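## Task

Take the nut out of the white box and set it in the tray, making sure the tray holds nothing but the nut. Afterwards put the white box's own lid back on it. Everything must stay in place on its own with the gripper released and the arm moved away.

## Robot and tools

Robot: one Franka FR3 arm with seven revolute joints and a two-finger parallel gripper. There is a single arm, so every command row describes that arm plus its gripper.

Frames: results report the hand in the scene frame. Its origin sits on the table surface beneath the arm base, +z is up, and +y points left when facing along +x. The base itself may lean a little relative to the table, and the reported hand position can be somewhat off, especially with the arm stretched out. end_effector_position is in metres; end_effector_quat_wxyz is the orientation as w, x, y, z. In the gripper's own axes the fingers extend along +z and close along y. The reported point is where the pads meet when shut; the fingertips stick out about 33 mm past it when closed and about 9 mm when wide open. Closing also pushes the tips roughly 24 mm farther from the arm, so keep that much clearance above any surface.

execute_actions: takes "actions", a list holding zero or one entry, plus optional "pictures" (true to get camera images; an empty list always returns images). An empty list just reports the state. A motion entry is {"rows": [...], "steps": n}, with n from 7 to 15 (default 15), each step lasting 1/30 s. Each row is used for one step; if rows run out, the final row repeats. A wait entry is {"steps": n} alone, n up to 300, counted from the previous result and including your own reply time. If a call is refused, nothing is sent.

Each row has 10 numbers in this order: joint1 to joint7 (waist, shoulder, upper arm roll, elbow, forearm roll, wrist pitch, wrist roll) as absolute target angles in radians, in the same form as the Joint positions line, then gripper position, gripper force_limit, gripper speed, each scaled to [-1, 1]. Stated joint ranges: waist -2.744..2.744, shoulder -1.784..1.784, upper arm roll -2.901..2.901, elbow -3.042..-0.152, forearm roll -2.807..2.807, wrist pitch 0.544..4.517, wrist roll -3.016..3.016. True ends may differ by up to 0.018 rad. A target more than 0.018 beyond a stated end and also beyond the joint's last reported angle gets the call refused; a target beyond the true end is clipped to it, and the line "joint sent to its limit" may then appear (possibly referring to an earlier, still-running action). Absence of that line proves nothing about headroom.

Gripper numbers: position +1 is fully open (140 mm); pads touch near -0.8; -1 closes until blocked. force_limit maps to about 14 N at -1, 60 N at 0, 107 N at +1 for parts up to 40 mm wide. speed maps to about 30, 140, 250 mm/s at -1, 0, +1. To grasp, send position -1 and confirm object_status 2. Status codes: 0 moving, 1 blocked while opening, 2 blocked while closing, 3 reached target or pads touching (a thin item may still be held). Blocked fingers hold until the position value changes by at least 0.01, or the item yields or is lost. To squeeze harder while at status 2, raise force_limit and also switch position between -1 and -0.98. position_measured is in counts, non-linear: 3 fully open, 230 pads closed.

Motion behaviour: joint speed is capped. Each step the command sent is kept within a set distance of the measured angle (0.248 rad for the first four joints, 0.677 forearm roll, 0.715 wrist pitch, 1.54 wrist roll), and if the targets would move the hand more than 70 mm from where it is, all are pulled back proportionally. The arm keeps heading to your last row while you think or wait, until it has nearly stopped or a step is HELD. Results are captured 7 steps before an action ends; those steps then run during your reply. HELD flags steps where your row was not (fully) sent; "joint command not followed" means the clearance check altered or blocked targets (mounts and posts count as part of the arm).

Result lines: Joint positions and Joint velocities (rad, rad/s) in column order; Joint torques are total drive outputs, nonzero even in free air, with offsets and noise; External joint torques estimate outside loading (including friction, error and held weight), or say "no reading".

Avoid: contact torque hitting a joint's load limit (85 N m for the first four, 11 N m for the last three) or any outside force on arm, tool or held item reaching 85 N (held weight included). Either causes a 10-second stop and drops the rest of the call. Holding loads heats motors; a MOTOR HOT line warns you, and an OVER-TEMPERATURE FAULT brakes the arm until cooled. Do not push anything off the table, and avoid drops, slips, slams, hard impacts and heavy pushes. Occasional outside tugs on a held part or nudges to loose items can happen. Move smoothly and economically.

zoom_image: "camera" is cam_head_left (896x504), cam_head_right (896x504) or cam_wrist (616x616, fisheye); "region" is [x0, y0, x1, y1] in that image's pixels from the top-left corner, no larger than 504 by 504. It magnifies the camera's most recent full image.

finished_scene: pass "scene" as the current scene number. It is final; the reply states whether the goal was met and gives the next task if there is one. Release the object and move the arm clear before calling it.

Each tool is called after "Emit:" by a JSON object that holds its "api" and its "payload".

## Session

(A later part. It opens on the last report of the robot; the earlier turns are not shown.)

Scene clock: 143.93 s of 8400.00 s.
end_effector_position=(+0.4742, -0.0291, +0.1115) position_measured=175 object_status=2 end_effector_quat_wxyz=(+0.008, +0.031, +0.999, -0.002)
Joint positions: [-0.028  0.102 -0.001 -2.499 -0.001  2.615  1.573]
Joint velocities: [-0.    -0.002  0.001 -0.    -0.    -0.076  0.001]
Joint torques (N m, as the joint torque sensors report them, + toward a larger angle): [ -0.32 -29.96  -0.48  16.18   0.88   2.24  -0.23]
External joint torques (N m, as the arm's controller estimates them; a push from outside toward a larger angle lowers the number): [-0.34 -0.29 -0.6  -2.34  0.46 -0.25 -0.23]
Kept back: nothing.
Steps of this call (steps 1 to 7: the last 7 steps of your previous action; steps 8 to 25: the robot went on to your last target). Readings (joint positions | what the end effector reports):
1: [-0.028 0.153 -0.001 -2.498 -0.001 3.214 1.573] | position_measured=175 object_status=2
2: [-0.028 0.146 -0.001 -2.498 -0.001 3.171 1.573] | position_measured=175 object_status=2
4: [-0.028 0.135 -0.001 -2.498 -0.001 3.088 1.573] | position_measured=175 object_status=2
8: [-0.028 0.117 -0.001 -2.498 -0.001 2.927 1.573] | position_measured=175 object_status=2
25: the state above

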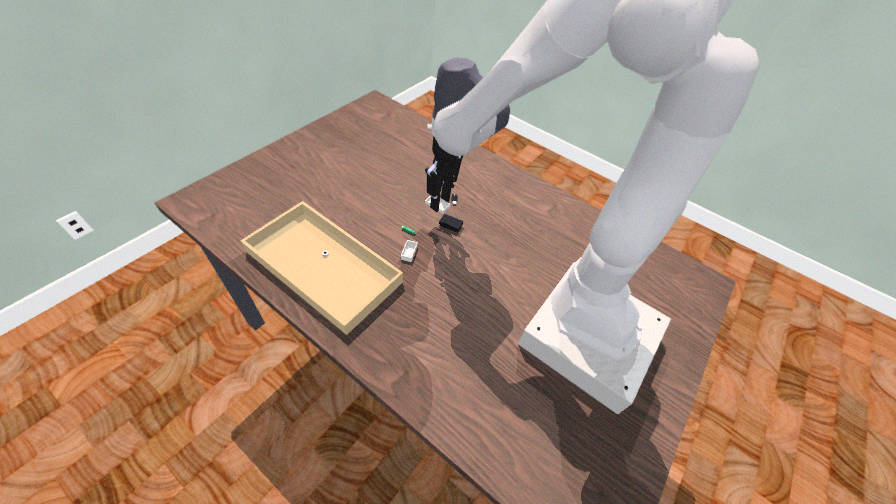

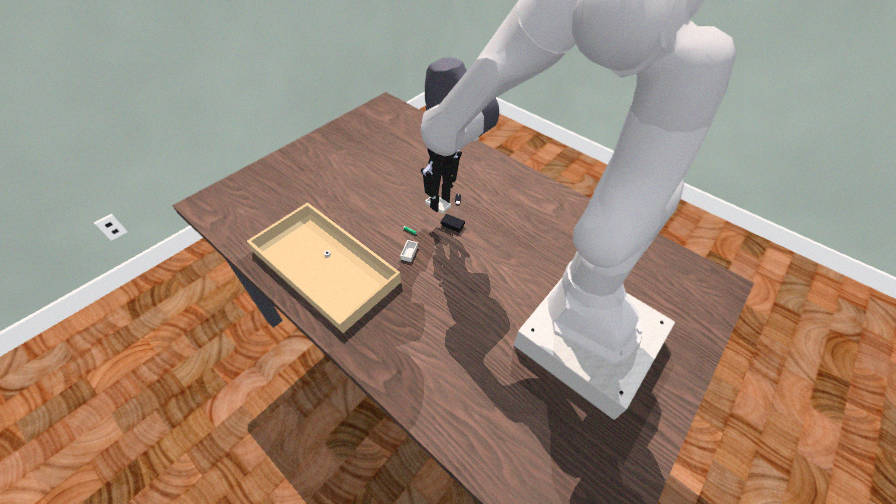

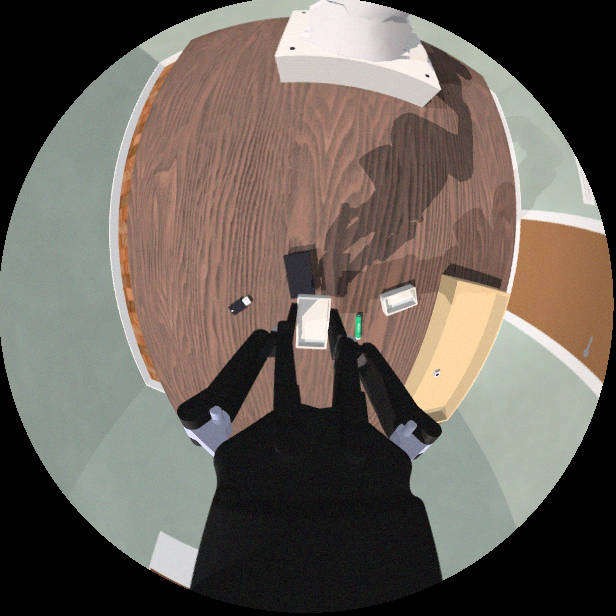

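Emit:
{"api": "execute_actions", "payload": {"actions": [{"rows":[[-0.7,0.08,0,-2.712,0,2.80,1.57,-0.98,-0.3,-0.5]],"steps":15}]}}

Emit:
{"api": "execute_actions", "payload": {"actions": [{"steps":20}]}}

Emit:
{"api": "execute_actions", "payload": {"actions": [{"rows":[[-0.7,0.13,0,-2.712,0,2.88,1.57,-0.98,-0.3,-0.5],[-0.7,0.16,0,-2.712,0,2.9,1.57,-0.98,-0.3,-0.5],[-0.7,0.188,0,-2.712,0,2.9,1.57,-0.98,-0.3,-0.5]],"steps":15}]}}

Emit:
{"api": "execute_actions", "payload": {"actions": [{"steps":15}], "pictures": true}}

Scene clock: 145.70 s of 8400.00 s.
end_effector_position=(+0.3784, -0.1490, +0.0711) position_measured=175 object_status=2 end_effector_quat_wxyz=(-0.018, +0.187, +0.982, +0.002)
Joint positions: [-0.349  0.087  0.006 -2.666 -0.002  2.714  1.573]
Joint velocities: [-1.462 -0.005 -0.099 -0.328  0.001  0.297 -0.001]
Joint torques (N m, as the joint torque sensors report them, + toward a larger angle): [  4.12 -29.03   1.41  14.79   0.72   3.09  -0.18]
External joint torques (N m, as the arm's controller estimates them; a push from outside toward a larger angle lowers the number): [ 0.29 -0.41 -1.71 -2.65  0.38  0.51 -0.19]
Steps of this call (steps 1 to 30: the robot went on to your last target; steps 31 to 45: nothing new was sent; steps 46 to 53: the first 8 steps of this action). Readings (joint positions | what the end effector reports):
46: [-0.048 0.095 0.010 -2.517 -0.001 2.621 1.573] | position_measured=175 object_status=2
47: [-0.080 0.090 0.013 -2.547 -0.002 2.637 1.573] | position_measured=175 object_status=2
49: [-0.159 0.088 0.012 -2.598 -0.002 2.666 1.573] | position_measured=175 object_status=2
53: the state above

Scene clock: 146.37 s of 8400.00 s.
end_effector_position=(+0.3025, -0.2715, +0.0674) position_measured=175 object_status=2 end_effector_quat_wxyz=(+0.003, +0.359, +0.933, -0.002)
Joint positions: [-0.697  0.082 -0.001 -2.71  -0.     2.795  1.573]
Joint velocities: [-0.002 -0.001 -0.     0.001 -0.002  0.012 -0.001]
Joint torques (N m, as the joint torque sensors report them, + toward a larger angle): [ -1.71 -26.72   1.06  12.58   0.34   2.83  -0.21]
External joint torques (N m, as the arm's controller estimates them; a push from outside toward a larger angle lowers the number): [-1.58 -0.93  1.12 -2.74  0.05  0.4  -0.21]
Kept back: nothing.
Steps of this call (steps 1 to 7: the last 7 steps of your previous action; steps 8 to 20: the robot went on to your last target). Readings (joint positions | what the end effector reports):
1: [-0.400 0.087 0.005 -2.676 -0.002 2.724 1.573] | position_measured=175 object_status=2
2: [-0.452 0.087 0.004 -2.683 -0.002 2.732 1.573] | position_measured=175 object_status=2
4: [-0.556 0.086 0.002 -2.694 -0.001 2.749 1.573] | position_measured=175 object_status=2
8: [-0.681 0.083 -0.009 -2.706 -0.000 2.776 1.573] | position_measured=175 object_status=2
20: the state above

Scene clock: 146.63 s of 8400.00 s.
end_effector_position=(+0.2933, -0.2634, +0.0337) position_measured=175 object_status=2 end_effector_quat_wxyz=(-0.008, +0.359, +0.933, +0.002)
Joint positions: [-0.697  0.181 -0.001 -2.713 -0.     2.874  1.573]
Joint velocities: [ 0.001  0.014 -0.001  0.015  0.001  0.159  0.001]
Joint torques (N m, as the joint torque sensors report them, + toward a larger angle): [ -0.67 -23.12   0.83  13.08   0.35   2.46  -0.22]
External joint torques (N m, as the arm's controller estimates them; a push from outside toward a larger angle lowers the number): [-0.78  6.27  0.48 -0.94  0.16  0.48 -0.2 ]
Steps of this call (steps 1 to 8: the first 8 steps of this action). Readings (joint positions | what the end effector reports):
1: [-0.697 0.088 -0.001 -2.709 -0.000 2.808 1.573] | position_measured=175 object_status=2
2: [-0.697 0.104 -0.001 -2.708 -0.000 2.825 1.573] | position_measured=175 object_status=2
4: [-0.697 0.148 -0.001 -2.708 -0.000 2.850 1.573] | position_measured=175 object_status=2
8: the state above

Scene clock: 147.13 s of 8400.00 s.
end_effector_position=(+0.2972, -0.2669, +0.0335) position_measured=175 object_status=2 end_effector_quat_wxyz=(+0.000, +0.359, +0.933, -0.001)
Joint positions: [-0.697  0.186 -0.001 -2.712 -0.     2.896  1.573]
Joint velocities: [ 0.     0.002  0.001 -0.001  0.     0.007  0.   ]
Joint torques (N m, as the joint torque sensors report them, + toward a larger angle): [ -0.48 -26.87  -0.17  12.89   0.43   2.96  -0.23]
External joint torques (N m, as the arm's controller estimates them; a push from outside toward a larger angle lowers the number): [-0.47  0.32 -0.33 -0.36  0.23  0.55 -0.23]
Kept back: nothing.
Steps of this call (steps 1 to 7: the last 7 steps of your previous action; steps 8 to 15: the robot went on to your last target). Readings (joint positions | what the end effector reports):
1: [-0.697 0.182 -0.001 -2.712 -0.000 2.879 1.573] | position_measured=175 object_status=2
2: [-0.697 0.183 -0.001 -2.712 -0.000 2.882 1.573] | position_measured=175 object_status=2
4: [-0.697 0.184 -0.001 -2.712 -0.000 2.887 1.573] | position_measured=175 object_status=2
8: [-0.697 0.185 -0.001 -2.712 -0.000 2.893 1.573] | position_measured=175 object_status=2
15: the state above

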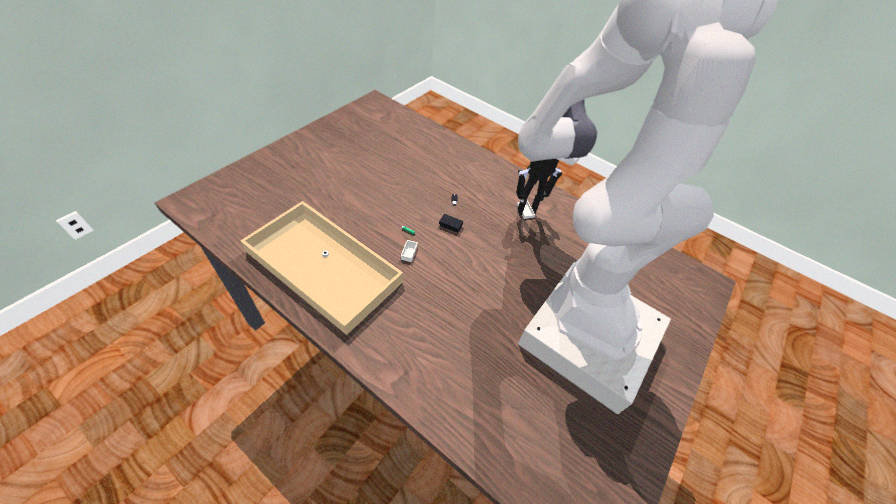

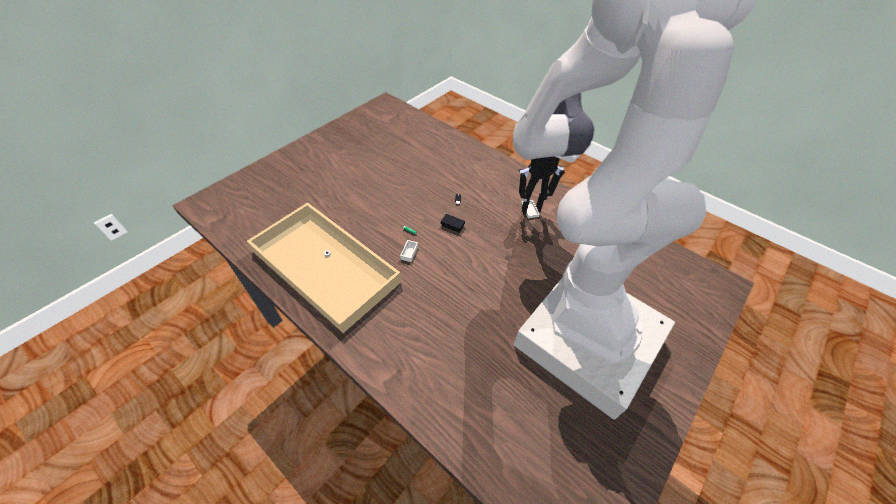

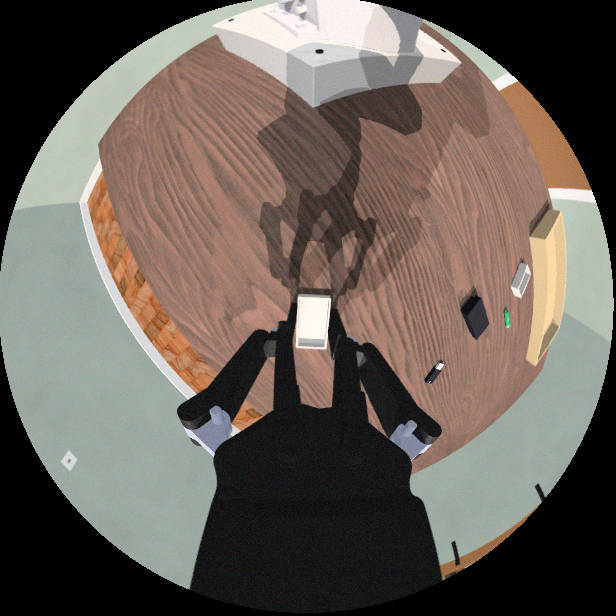

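Emit:
{"api": "execute_actions", "payload": {"actions": [{"rows":[[-0.7,0.186,0,-2.712,0,2.9,1.57,-0.25,-0.3,0]],"steps":12}]}}

Emit:
{"api": "execute_actions", "payload": {"actions": [{"rows":[[-0.7,0.17,0,-2.735,0,2.91,1.57,-0.25,-0.3,0],[-0.7,0.16,0,-2.755,0,2.92,1.57,-0.25,-0.3,0],[-0.7,0.15,0,-2.777,0,2.929,1.57,-0.25,-0.3,0]],"steps":15}]}}

Emit:
{"api": "execute_actions", "payload": {"actions": [{"steps":20}], "pictures": true}}

Scene clock: 147.63 s of 8400.00 s.
end_effector_position=(+0.2974, -0.2671, +0.0335) position_measured=160 object_status=0 end_effector_quat_wxyz=(+0.001, +0.359, +0.933, -0.001)
Joint positions: [-0.697  0.186 -0.001 -2.712 -0.     2.897  1.573]
Joint velocities: [ 0.001 -0.     0.001 -0.    -0.     0.     0.002]
Joint torques (N m, as the joint torque sensors report them, + toward a larger angle): [ -0.54 -26.45   0.33  12.54   0.29   2.86  -0.27]
External joint torques (N m, as the arm's controller estimates them; a push from outside toward a larger angle lowers the number): [-0.54  0.74  0.16 -0.72  0.09  0.44 -0.27]
Steps of this call (steps 1 to 10: the robot went on to your last target; steps 11 to 15: the first 5 steps of this action). Readings (joint positions | what the end effector reports):
11: [-0.697 0.186 -0.001 -2.712 -0.000 2.897 1.573] | position_measured=175 object_status=0
12: [-0.697 0.186 -0.001 -2.712 -0.000 2.897 1.573] | position_measured=175 object_status=0
14: [-0.697 0.186 -0.001 -2.712 -0.000 2.897 1.573] | position_measured=160 object_status=0
15: the state above

Scene clock: 148.13 s of 8400.00 s.
end_effector_position=(+0.2816, -0.2529, +0.0327) position_measured=160 object_status=3 end_effector_quat_wxyz=(-0.002, +0.359, +0.933, +0.000)
Joint positions: [-0.698  0.154 -0.001 -2.772 -0.     2.918  1.573]
Joint velocities: [-0.    -0.024  0.001 -0.051 -0.     0.044  0.001]
Joint torques (N m, as the joint torque sensors report them, + toward a larger angle): [ -0.29 -25.64   0.61  10.39   0.33   3.02  -0.2 ]
External joint torques (N m, as the arm's controller estimates them; a push from outside toward a larger angle lowers the number): [-0.27  0.13  0.5  -3.07  0.14  0.51 -0.2 ]
Steps of this call (steps 1 to 7: the last 7 steps of your previous action; steps 8 to 15: the first 8 steps of this action). Readings (joint positions | what the end effector reports):
8: [-0.698 0.184 -0.001 -2.716 -0.000 2.899 1.573] | position_measured=160 object_status=0
9: [-0.698 0.177 -0.001 -2.726 -0.000 2.903 1.573] | position_measured=160 object_status=3
11: [-0.698 0.162 -0.001 -2.752 -0.000 2.911 1.573] | position_measured=160 object_status=3
15: the state above

Scene clock: 148.80 s of 8400.00 s.
end_effector_position=(+0.2827, -0.2538, +0.0336) position_measured=160 object_status=3 end_effector_quat_wxyz=(+0.001, +0.359, +0.933, -0.001)
Joint positions: [-0.698  0.152 -0.001 -2.775 -0.     2.926  1.573]
Joint velocities: [-0.    -0.     0.    -0.001  0.     0.     0.   ]
Joint torques (N m, as the joint torque sensors report them, + toward a larger angle): [ -0.6  -26.78   0.11   9.93   0.24   2.9   -0.24]
External joint torques (N m, as the arm's controller estimates them; a push from outside toward a larger angle lowers the number): [-0.58 -1.27 -0.01 -2.77  0.06  0.49 -0.24]
Kept back: nothing.
Steps of this call (steps 1 to 7: the last 7 steps of your previous action; steps 8 to 15: the robot went on to your last target; steps 16 to 20: nothing new was sent). Readings (joint positions | what the end effector reports):
1: [-0.698 0.153 -0.001 -2.773 -0.000 2.920 1.573] | position_measured=160 object_status=3
2: [-0.698 0.153 -0.001 -2.774 -0.000 2.921 1.573] | position_measured=160 object_status=3
4: [-0.698 0.152 -0.001 -2.775 -0.000 2.923 1.573] | position_measured=160 object_status=3
8: [-0.698 0.152 -0.001 -2.775 -0.000 2.925 1.573] | position_measured=160 object_status=3
20: the state above
The arm was judged still, so your last target was given up. Only a new action makes it travel on or press farther. Fingers that are still opening or closing keep moving.

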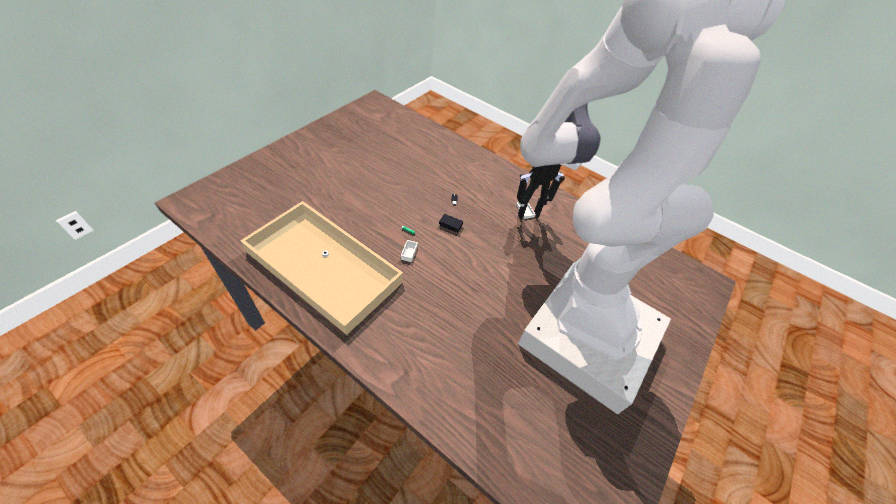

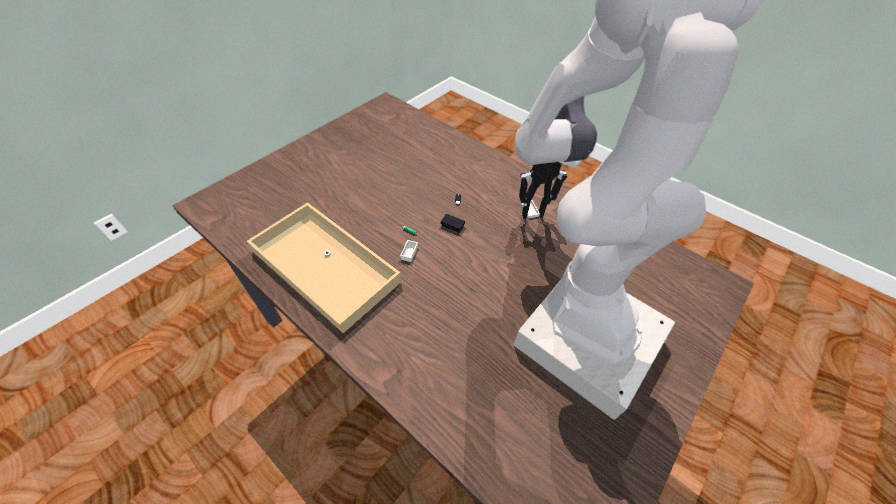

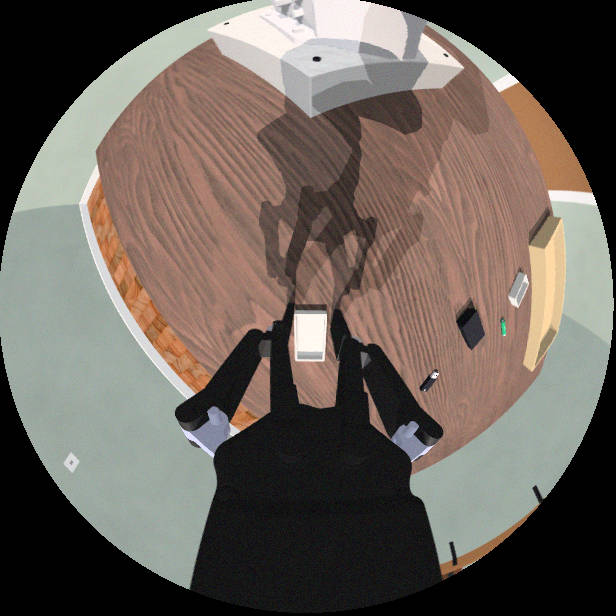

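Emit:
{"api": "execute_actions", "payload": {"actions": [{"rows":[[-0.698,0.152,0,-2.775,0,2.926,1.57,-1,-0.4,-0.5]],"steps":15}]}}

Emit:
{"api": "execute_actions", "payload": {"actions": [{"rows":[[-0.698,0.1,0,-2.77,0,2.88,1.57,-1,-0.4,-0.5],[-0.698,0.05,0,-2.75,0,2.8,1.57,-1,-0.4,-0.5],[-0.698,0.05,0,-2.6,0,2.7,1.57,-1,-0.4,-0.5],[-0.698,0.1,0,-2.4,0,2.5,1.57,-1,-0.4,-0.5],[-0.698,0.2,0,-2.2,0,2.3,1.57,-1,-0.4,-0.5],[-0.698,0.3,0,-2.0,0,2.0,1.57,-1,-0.4,-0.5],[-0.698,0.4,0,-1.8,0,1.8,1.57,-1,-0.4,-0.5],[-0.698,0.6,0,-1.5,0,1.5,1.57,-1,-0.4,-0.5]],"steps":15}]}}

Emit:
{"api": "execute_actions", "payload": {"actions": [{"rows":[[-0.698,0.9,0,-1.108,0,0.95,1.57,-1,-0.4,-0.5]],"steps":15}]}}

Emit:
{"api": "execute_actions", "payload": {"actions": [{"steps":30}]}}

Emit:
{"api": "execute_actions", "payload": {"actions": [{"rows":[[-0.698,1.1,0,-1.108,0,0.913,1.57,-1,-0.4,-0.5],[-0.698,1.2,0,-1.108,0,0.913,1.57,-1,-0.4,-0.5],[-0.698,1.3,0,-1.108,0,0.913,1.57,-1,-0.4,-0.5],[-0.698,1.38,0,-1.108,0,0.913,1.57,-1,-0.4,-0.5]],"steps":15}]}}

Emit:
{"api": "execute_actions", "payload": {"actions": [{"steps":15}], "pictures": true}}

Scene clock: 150.10 s of 8400.00 s.
end_effector_position=(+0.2829, -0.2540, +0.0339) position_measured=178 object_status=0 end_effector_quat_wxyz=(+0.002, +0.359, +0.933, -0.001)
Joint positions: [-0.698  0.151 -0.001 -2.775 -0.     2.927  1.573]
Joint velocities: [ 0.     0.002  0.    -0.001  0.     0.001  0.   ]
Joint torques (N m, as the joint torque sensors report them, + toward a larger angle): [  0.55 -23.96   0.71  12.06   0.27   2.43  -0.2 ]
External joint torques (N m, as the arm's controller estimates them; a push from outside toward a larger angle lowers the number): [ 0.57  1.48  0.59 -0.61  0.09  0.02 -0.2 ]
Steps of this call (steps 1 to 31: nothing new was sent; steps 32 to 39: the first 8 steps of this action). Readings (joint positions | what the end effector reports):
32: [-0.698 0.152 -0.001 -2.775 -0.000 2.927 1.573] | position_measured=160 object_status=0
33: [-0.698 0.152 -0.001 -2.775 -0.000 2.927 1.573] | position_measured=163 object_status=0
35: [-0.698 0.151 -0.001 -2.775 -0.000 2.927 1.573] | position_measured=173 object_status=0
39: the state above

Scene clock: 150.60 s of 8400.00 s.
end_effector_position=(+0.3306, -0.2965, +0.0741) position_measured=178 object_status=2 end_effector_quat_wxyz=(-0.046, +0.358, +0.933, +0.017)
Joint positions: [-0.698  0.19  -0.001 -2.48  -0.     2.57   1.573]
Joint velocities: [-0.     0.876 -0.001  0.952 -0.001 -1.418  0.002]
Joint torques (N m, as the joint torque sensors report them, + toward a larger angle): [  0.16 -29.68  -0.3   10.12   0.46   0.63  -0.16]
External joint torques (N m, as the arm's controller estimates them; a push from outside toward a larger angle lowers the number): [ 0.19  0.98 -0.44  0.36  0.14 -0.66 -0.17]
Steps of this call (steps 1 to 7: the last 7 steps of your previous action; steps 8 to 15: the first 8 steps of this action). Readings (joint positions | what the end effector reports):
8: [-0.698 0.144 -0.001 -2.776 -0.000 2.919 1.573] | position_measured=178 object_status=2
9: [-0.698 0.125 -0.001 -2.774 -0.000 2.898 1.573] | position_measured=178 object_status=2
11: [-0.698 0.106 -0.001 -2.692 -0.000 2.810 1.573] | position_measured=178 object_status=2
15: the state above

Scene clock: 151.10 s of 8400.00 s.
end_effector_position=(+0.2530, -0.2271, +0.0411) position_measured=178 object_status=2 end_effector_quat_wxyz=(-0.381, +0.327, +0.852, +0.145)
Joint positions: [-0.698  0.651 -0.    -1.972 -0.     1.779  1.573]
Joint velocities: [ 0.001  0.918  0.     1.017 -0.001 -1.558  0.   ]
Joint torques (N m, as the joint torque sensors report them, + toward a larger angle): [  0.89 -38.64   0.61   9.68   0.52  -1.12  -0.06]
External joint torques (N m, as the arm's controller estimates them; a push from outside toward a larger angle lowers the number): [ 0.86  6.66  0.05 -1.74  0.14 -0.35 -0.08]
Steps of this call (steps 1 to 7: the last 7 steps of your previous action; steps 8 to 15: the first 8 steps of this action). Readings (joint positions | what the end effector reports):
8: [-0.698 0.437 -0.001 -2.217 -0.000 2.156 1.573] | position_measured=178 object_status=2
9: [-0.698 0.467 -0.001 -2.182 -0.000 2.103 1.573] | position_measured=178 object_status=2
11: [-0.698 0.528 -0.001 -2.112 -0.000 1.997 1.573] | position_measured=178 object_status=2
15: the state above

Scene clock: 152.10 s of 8400.00 s.
end_effector_position=(+0.3342, -0.2995, +0.2185) position_measured=178 object_status=2 end_effector_quat_wxyz=(-0.467, +0.311, +0.809, +0.177)
Joint positions: [-0.698  0.9   -0.    -1.11  -0.     0.96   1.573]
Joint velocities: [-0.     0.001 -0.    -0.    -0.002 -0.047 -0.   ]
Joint torques (N m, as the joint torque sensors report them, + toward a larger angle): [  0.9  -51.85   0.66  20.21   0.94  -1.28  -0.14]
External joint torques (N m, as the arm's controller estimates them; a push from outside toward a larger angle lowers the number): [ 1.09  1.65  0.04 -1.09  0.2  -0.4  -0.16]
Kept back: nothing.
Steps of this call (steps 1 to 7: the last 7 steps of your previous action; steps 8 to 30: the robot went on to your last target). Readings (joint positions | what the end effector reports):
1: [-0.698 0.682 -0.000 -1.937 -0.000 1.724 1.573] | position_measured=178 object_status=2
2: [-0.698 0.713 -0.000 -1.902 -0.000 1.668 1.573] | position_measured=178 object_status=2
4: [-0.698 0.768 -0.000 -1.834 -0.000 1.555 1.573] | position_measured=178 object_status=2
8: [-0.698 0.856 -0.000 -1.662 -0.000 1.337 1.573] | position_measured=178 object_status=2
30: the state above

Scene clock: 152.37 s of 8400.00 s.
end_effector_position=(+0.2805, -0.2515, +0.1052) position_measured=178 object_status=2 end_effector_quat_wxyz=(-0.582, +0.281, +0.730, +0.221)
Joint positions: [-0.698  1.19  -0.    -1.096 -0.     0.937  1.573]
Joint velocities: [ 0.     1.309  0.    -0.064  0.001 -0.036 -0.001]
Joint torques (N m, as the joint torque sensors report them, + toward a larger angle): [  0.06 -57.46  -0.24  15.19   0.79  -2.88  -0.17]
External joint torques (N m, as the arm's controller estimates them; a push from outside toward a larger angle lowers the number): [-0.03  0.76 -1.15 -3.16  0.2  -0.29 -0.2 ]
Steps of this call (steps 1 to 8: the first 8 steps of this action). Readings (joint positions | what the end effector reports):
1: [-0.698 0.913 -0.000 -1.098 -0.000 0.955 1.573] | position_measured=178 object_status=2
2: [-0.698 0.942 -0.000 -1.092 -0.000 0.951 1.573] | position_measured=178 object_status=2
4: [-0.698 1.017 -0.000 -1.091 -0.000 0.946 1.573] | position_measured=178 object_status=2
8: the state above

Scene clock: 152.87 s of 8400.00 s.
end_effector_position=(+0.2278, -0.2045, +0.0483) position_measured=178 object_status=2 end_effector_quat_wxyz=(+0.662, -0.253, -0.659, -0.252)
Joint positions: [-0.698  1.378 -0.    -1.109 -0.     0.911  1.572]
Joint velocities: [-0.     0.007  0.001  0.001  0.001  0.    -0.001]
Joint torques (N m, as the joint torque sensors report them, + toward a larger angle): [  0.54 -48.95   0.84  14.56   0.7   -2.09  -0.04]
External joint torques (N m, as the arm's controller estimates them; a push from outside toward a larger angle lowers the number): [ 0.51  1.66 -0.1  -0.64  0.19  0.36 -0.07]
Kept back: nothing.
Steps of this call (steps 1 to 7: the last 7 steps of your previous action; steps 8 to 15: the robot went on to your last target). Readings (joint positions | what the end effector reports):
1: [-0.698 1.234 -0.000 -1.098 -0.000 0.935 1.573] | position_measured=178 object_status=2
2: [-0.698 1.278 -0.000 -1.099 -0.000 0.933 1.573] | position_measured=178 object_status=2
4: [-0.698 1.351 -0.000 -1.111 -0.000 0.926 1.573] | position_measured=178 object_status=2
8: [-0.698 1.378 -0.000 -1.111 -0.000 0.911 1.572] | position_measured=178 object_status=2
15: the state above

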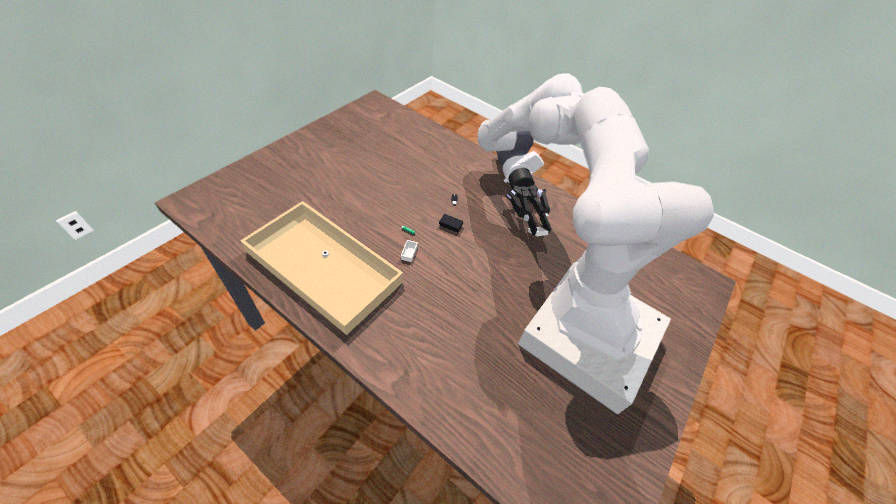

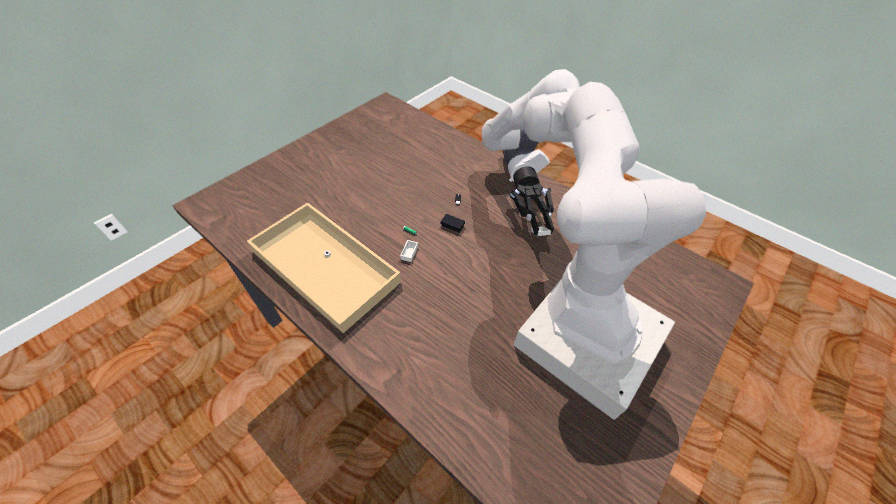

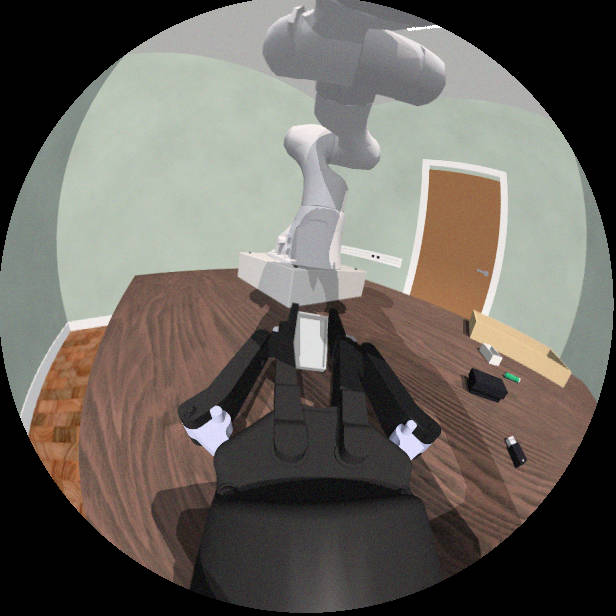

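Emit:
{"api": "execute_actions", "payload": {"actions": [{"rows":[[-0.698,1.395,0,-1.108,0,0.911,1.57,-1,-0.4,-0.5],[-0.698,1.41,0,-1.108,0,0.911,1.57,-1,-0.4,-0.5]],"steps":15}]}}

Emit:
{"api": "execute_actions", "payload": {"actions": [{"steps":10}], "pictures": true}}

Emit:
{"api": "zoom_image", "payload": {"camera": "cam_head_left", "region": [470,140,610,260]}}

Scene clock: 153.83 s of 8400.00 s.
end_effector_position=(+0.2253, -0.2022, +0.0468) position_measured=178 object_status=2 end_effector_quat_wxyz=(+0.667, -0.251, -0.654, -0.254)
Joint positions: [-0.698  1.391 -0.    -1.103 -0.001  0.903  1.571]
Joint velocities: [ 0.     0.003  0.     0.003  0.    -0.008  0.001]
Joint torques (N m, as the joint torque sensors report them, + toward a larger angle): [  0.47 -37.75   0.34  10.91   0.77  -1.05  -0.12]
External joint torques (N m, as the arm's controller estimates them; a push from outside toward a larger angle lowers the number): [ 0.49 11.33 -0.56 -3.69  0.29  1.44 -0.14]
Steps of this call (steps 1 to 15: the robot went on to your last target; steps 16 to 21: nothing new was sent; steps 22 to 29: the first 8 steps of this action). Readings (joint positions | what the end effector reports):
22: [-0.698 1.380 -0.000 -1.108 -0.000 0.911 1.572] | position_measured=178 object_status=2
23: [-0.698 1.384 -0.000 -1.107 -0.000 0.911 1.572] | position_measured=178 object_status=2
25: [-0.698 1.389 -0.000 -1.105 -0.001 0.905 1.571] | position_measured=178 object_status=2
29: the state above

Scene clock: 154.17 s of 8400.00 s.
end_effector_position=(+0.2253, -0.2022, +0.0469) position_measured=178 object_status=2 end_effector_quat_wxyz=(+0.667, -0.251, -0.654, -0.254)
Joint positions: [-0.698  1.392 -0.    -1.103 -0.001  0.902  1.571]
Joint velocities: [-0.     0.    -0.001  0.001  0.    -0.001 -0.   ]
Joint torques (N m, as the joint torque sensors report them, + toward a larger angle): [  0.39 -38.18   1.07  10.9    0.72  -1.23  -0.11]
External joint torques (N m, as the arm's controller estimates them; a push from outside toward a larger angle lowers the number): [ 0.48 12.15  0.2  -4.11  0.23  1.26 -0.14]
Kept back: nothing.
Steps of this call (steps 1 to 7: the last 7 steps of your previous action; steps 8 to 10: the robot went on to your last target). Readings (joint positions | what the end effector reports):
1: [-0.698 1.391 -0.000 -1.103 -0.001 0.902 1.571] | position_measured=178 object_status=2
2: [-0.698 1.391 -0.000 -1.103 -0.001 0.902 1.571] | position_measured=178 object_status=2
4: [-0.698 1.391 -0.000 -1.103 -0.001 0.902 1.571] | position_measured=178 object_status=2
8: [-0.698 1.391 -0.000 -1.103 -0.001 0.902 1.571] | position_measured=178 object_status=2
10: the state above

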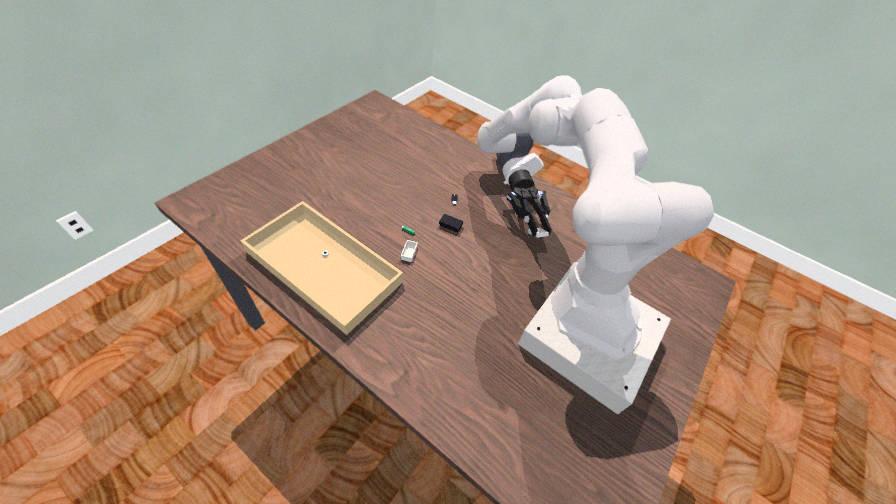

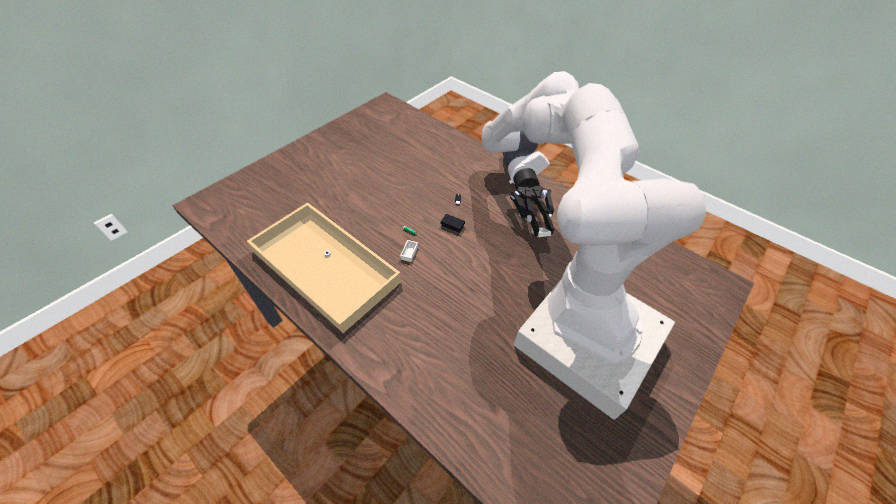

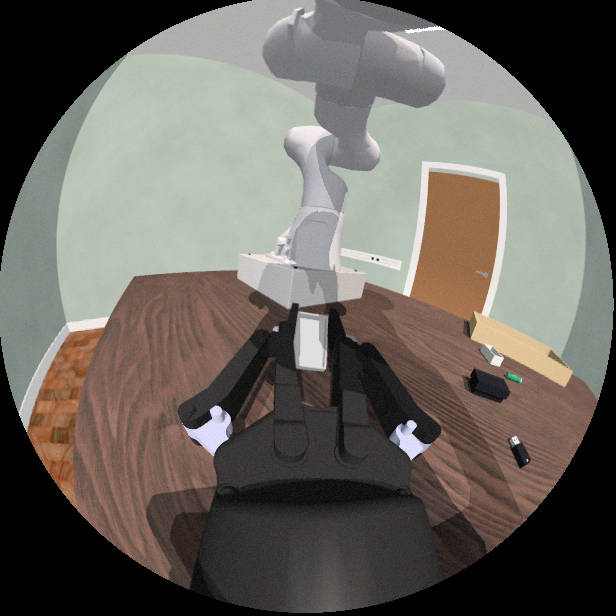

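Region (470, 140, 610, 260) of cam_head_left's 896x504 image, scaled by 3.600, with more detail than that image has; it fills the top 432 rows of this view, and the rest is white.

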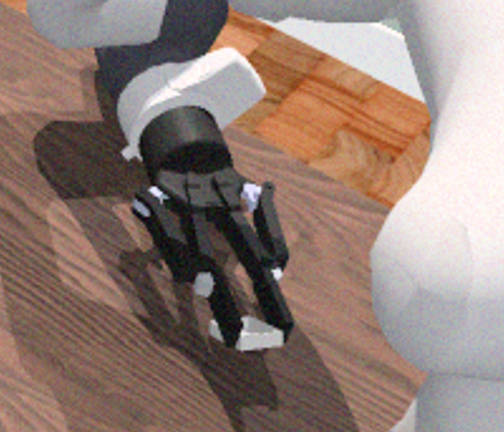

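Emit:
{"api": "execute_actions", "payload": {"actions": [{"rows":[[-0.698,1.382,0,-1.108,0,0.935,1.57,-1,-0.4,-0.5]],"steps":15}]}}

Emit:
{"api": "execute_actions", "payload": {"actions": [{"steps":20}]}}

Emit:
{"api": "execute_actions", "payload": {"actions": [{"rows":[[-0.698,1.382,0,-1.108,0,0.935,1.57,-0.2,-0.4,-0.7]],"steps":15}]}}

Emit:
{"api": "execute_actions", "payload": {"actions": [{"steps":15}], "pictures": true}}

Emit:
{"api": "zoom_image", "payload": {"camera": "cam_head_left", "region": [470,140,610,260]}}

Scene clock: 154.83 s of 8400.00 s.
end_effector_position=(+0.2281, -0.2047, +0.0464) position_measured=178 object_status=2 end_effector_quat_wxyz=(+0.661, -0.253, -0.661, -0.252)
Joint positions: [-0.698  1.381 -0.    -1.106 -0.001  0.914  1.571]
Joint velocities: [-0.    -0.008  0.    -0.003 -0.001  0.01   0.001]
Joint torques (N m, as the joint torque sensors report them, + toward a larger angle): [  1.15 -49.44   0.64  12.88   0.68   0.23   0.03]
External joint torques (N m, as the arm's controller estimates them; a push from outside toward a larger angle lowers the number): [ 1.27  0.45 -0.19 -2.    0.2   2.64  0.01]
Steps of this call (steps 1 to 12: the robot went on to your last target; steps 13 to 20: the first 8 steps of this action). Readings (joint positions | what the end effector reports):
13: [-0.698 1.390 -0.000 -1.104 -0.001 0.904 1.571] | position_measured=178 object_status=2
14: [-0.698 1.388 -0.000 -1.106 -0.001 0.906 1.571] | position_measured=178 object_status=2
16: [-0.698 1.384 -0.000 -1.106 -0.001 0.910 1.571] | position_measured=178 object_status=2
20: the state above

Scene clock: 155.50 s of 8400.00 s.
end_effector_position=(+0.2280, -0.2047, +0.0463) position_measured=178 object_status=2 end_effector_quat_wxyz=(+0.660, -0.253, -0.661, -0.252)
Joint positions: [-0.698  1.381 -0.    -1.107 -0.001  0.915  1.571]
Joint velocities: [-0.001  0.    -0.001 -0.001  0.001 -0.    -0.001]
Joint torques (N m, as the joint torque sensors report them, + toward a larger angle): [  0.7  -49.12   0.83  13.46   0.68   0.54  -0.12]
External joint torques (N m, as the arm's controller estimates them; a push from outside toward a larger angle lowers the number): [ 0.73  1.33 -0.06 -1.67  0.18  2.99 -0.15]
Kept back: nothing.
Steps of this call (steps 1 to 7: the last 7 steps of your previous action; steps 8 to 15: the robot went on to your last target; steps 16 to 20: nothing new was sent). Readings (joint positions | what the end effector reports):
1: [-0.698 1.381 -0.000 -1.106 -0.001 0.914 1.571] | position_measured=178 object_status=2
2: [-0.698 1.381 -0.000 -1.107 -0.001 0.914 1.571] | position_measured=178 object_status=2
4: [-0.698 1.381 -0.000 -1.107 -0.001 0.915 1.571] | position_measured=178 object_status=2
8: [-0.698 1.381 -0.000 -1.107 -0.001 0.915 1.571] | position_measured=178 object_status=2
20: the state above
The arm was judged still, so your last target was given up. Only a new action makes it travel on or press farther. Fingers that are still opening or closing keep moving.

Scene clock: 155.77 s of 8400.00 s.
end_effector_position=(+0.2289, -0.2055, +0.0422) position_measured=155 object_status=0 end_effector_quat_wxyz=(+0.656, -0.255, -0.665, -0.250)
Joint positions: [-0.698  1.381 -0.    -1.107 -0.001  0.928  1.571]
Joint velocities: [ 0.    -0.001 -0.    -0.001 -0.001  0.029 -0.002]
Joint torques (N m, as the joint torque sensors report them, + toward a larger angle): [  0.13 -48.96   0.73  13.1    0.67  -2.03  -0.12]
External joint torques (N m, as the arm's controller estimates them; a push from outside toward a larger angle lowers the number): [ 0.13  1.55 -0.18 -2.06  0.17  0.39 -0.15]
Steps of this call (steps 1 to 8: the first 8 steps of this action). Readings (joint positions | what the end effector reports):
1: [-0.698 1.381 -0.000 -1.107 -0.001 0.915 1.571] | position_measured=178 object_status=0
2: [-0.698 1.381 -0.000 -1.107 -0.001 0.917 1.571] | position_measured=178 object_status=0
4: [-0.698 1.381 -0.000 -1.107 -0.001 0.922 1.571] | position_measured=169 object_status=0
8: the state above

Scene clock: 156.27 s of 8400.00 s.
end_effector_position=(+0.2292, -0.2058, +0.0407) position_measured=154 object_status=3 end_effector_quat_wxyz=(+0.655, -0.255, -0.666, -0.249)
Joint positions: [-0.698  1.381 -0.    -1.107 -0.001  0.932  1.571]
Joint velocities: [ 0.    -0.    -0.    -0.     0.001  0.001 -0.   ]
Joint torques (N m, as the joint torque sensors report them, + toward a larger angle): [  0.09 -48.99   0.75  13.61   0.69  -2.07  -0.16]
External joint torques (N m, as the arm's controller estimates them; a push from outside toward a larger angle lowers the number): [ 0.11  1.47 -0.14 -1.55  0.2   0.32 -0.19]
Kept back: nothing.
Steps of this call (steps 1 to 7: the last 7 steps of your previous action; steps 8 to 15: the robot went on to your last target). Readings (joint positions | what the end effector reports):
1: [-0.698 1.381 -0.000 -1.107 -0.001 0.929 1.571] | position_measured=154 object_status=0
2: [-0.698 1.381 -0.000 -1.107 -0.001 0.929 1.571] | position_measured=154 object_status=0
4: [-0.698 1.381 -0.000 -1.107 -0.001 0.930 1.571] | position_measured=154 object_status=0
8: [-0.698 1.381 -0.000 -1.107 -0.001 0.932 1.571] | position_measured=154 object_status=3
15: the state above
The arm was judged still, so your last target was given up. Only a new action makes it travel on or press farther. Fingers that are still opening or closing keep moving.

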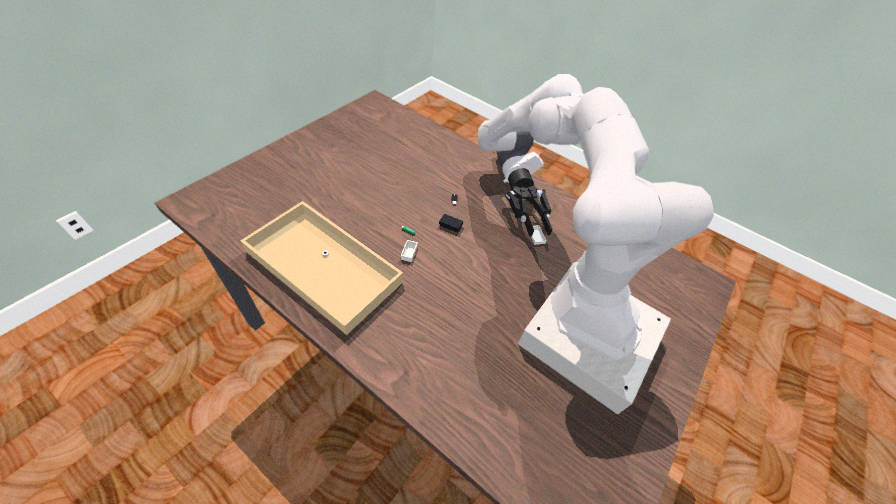

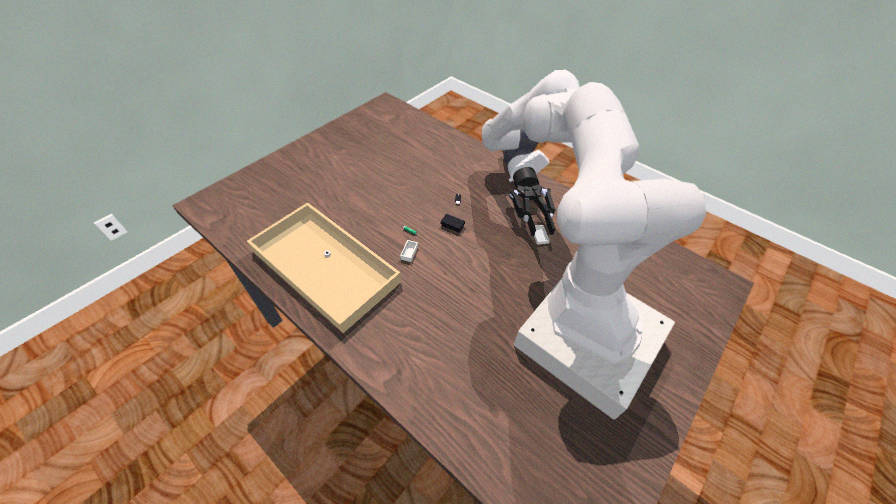

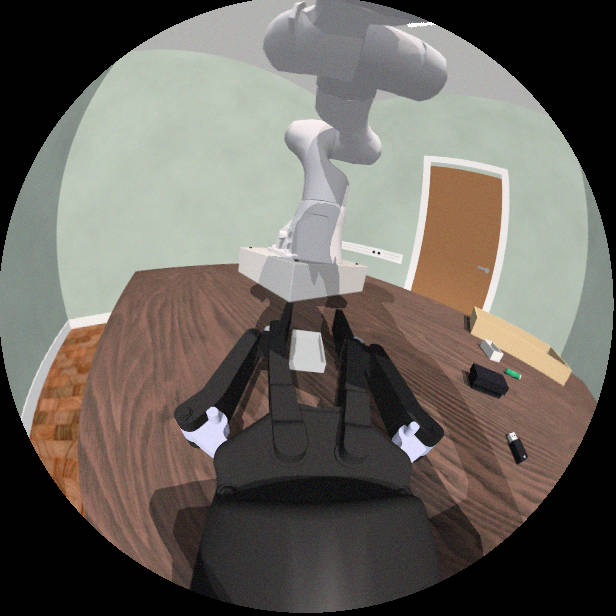

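Region (470, 140, 610, 260) of cam_head_left's 896x504 image, scaled by 3.600, with more detail than that image has; it fills the top 432 rows of this view, and the rest is white.

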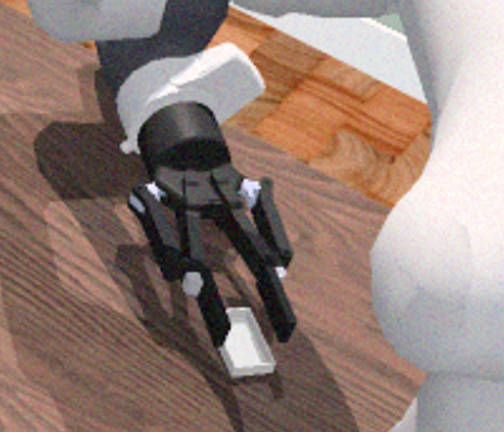

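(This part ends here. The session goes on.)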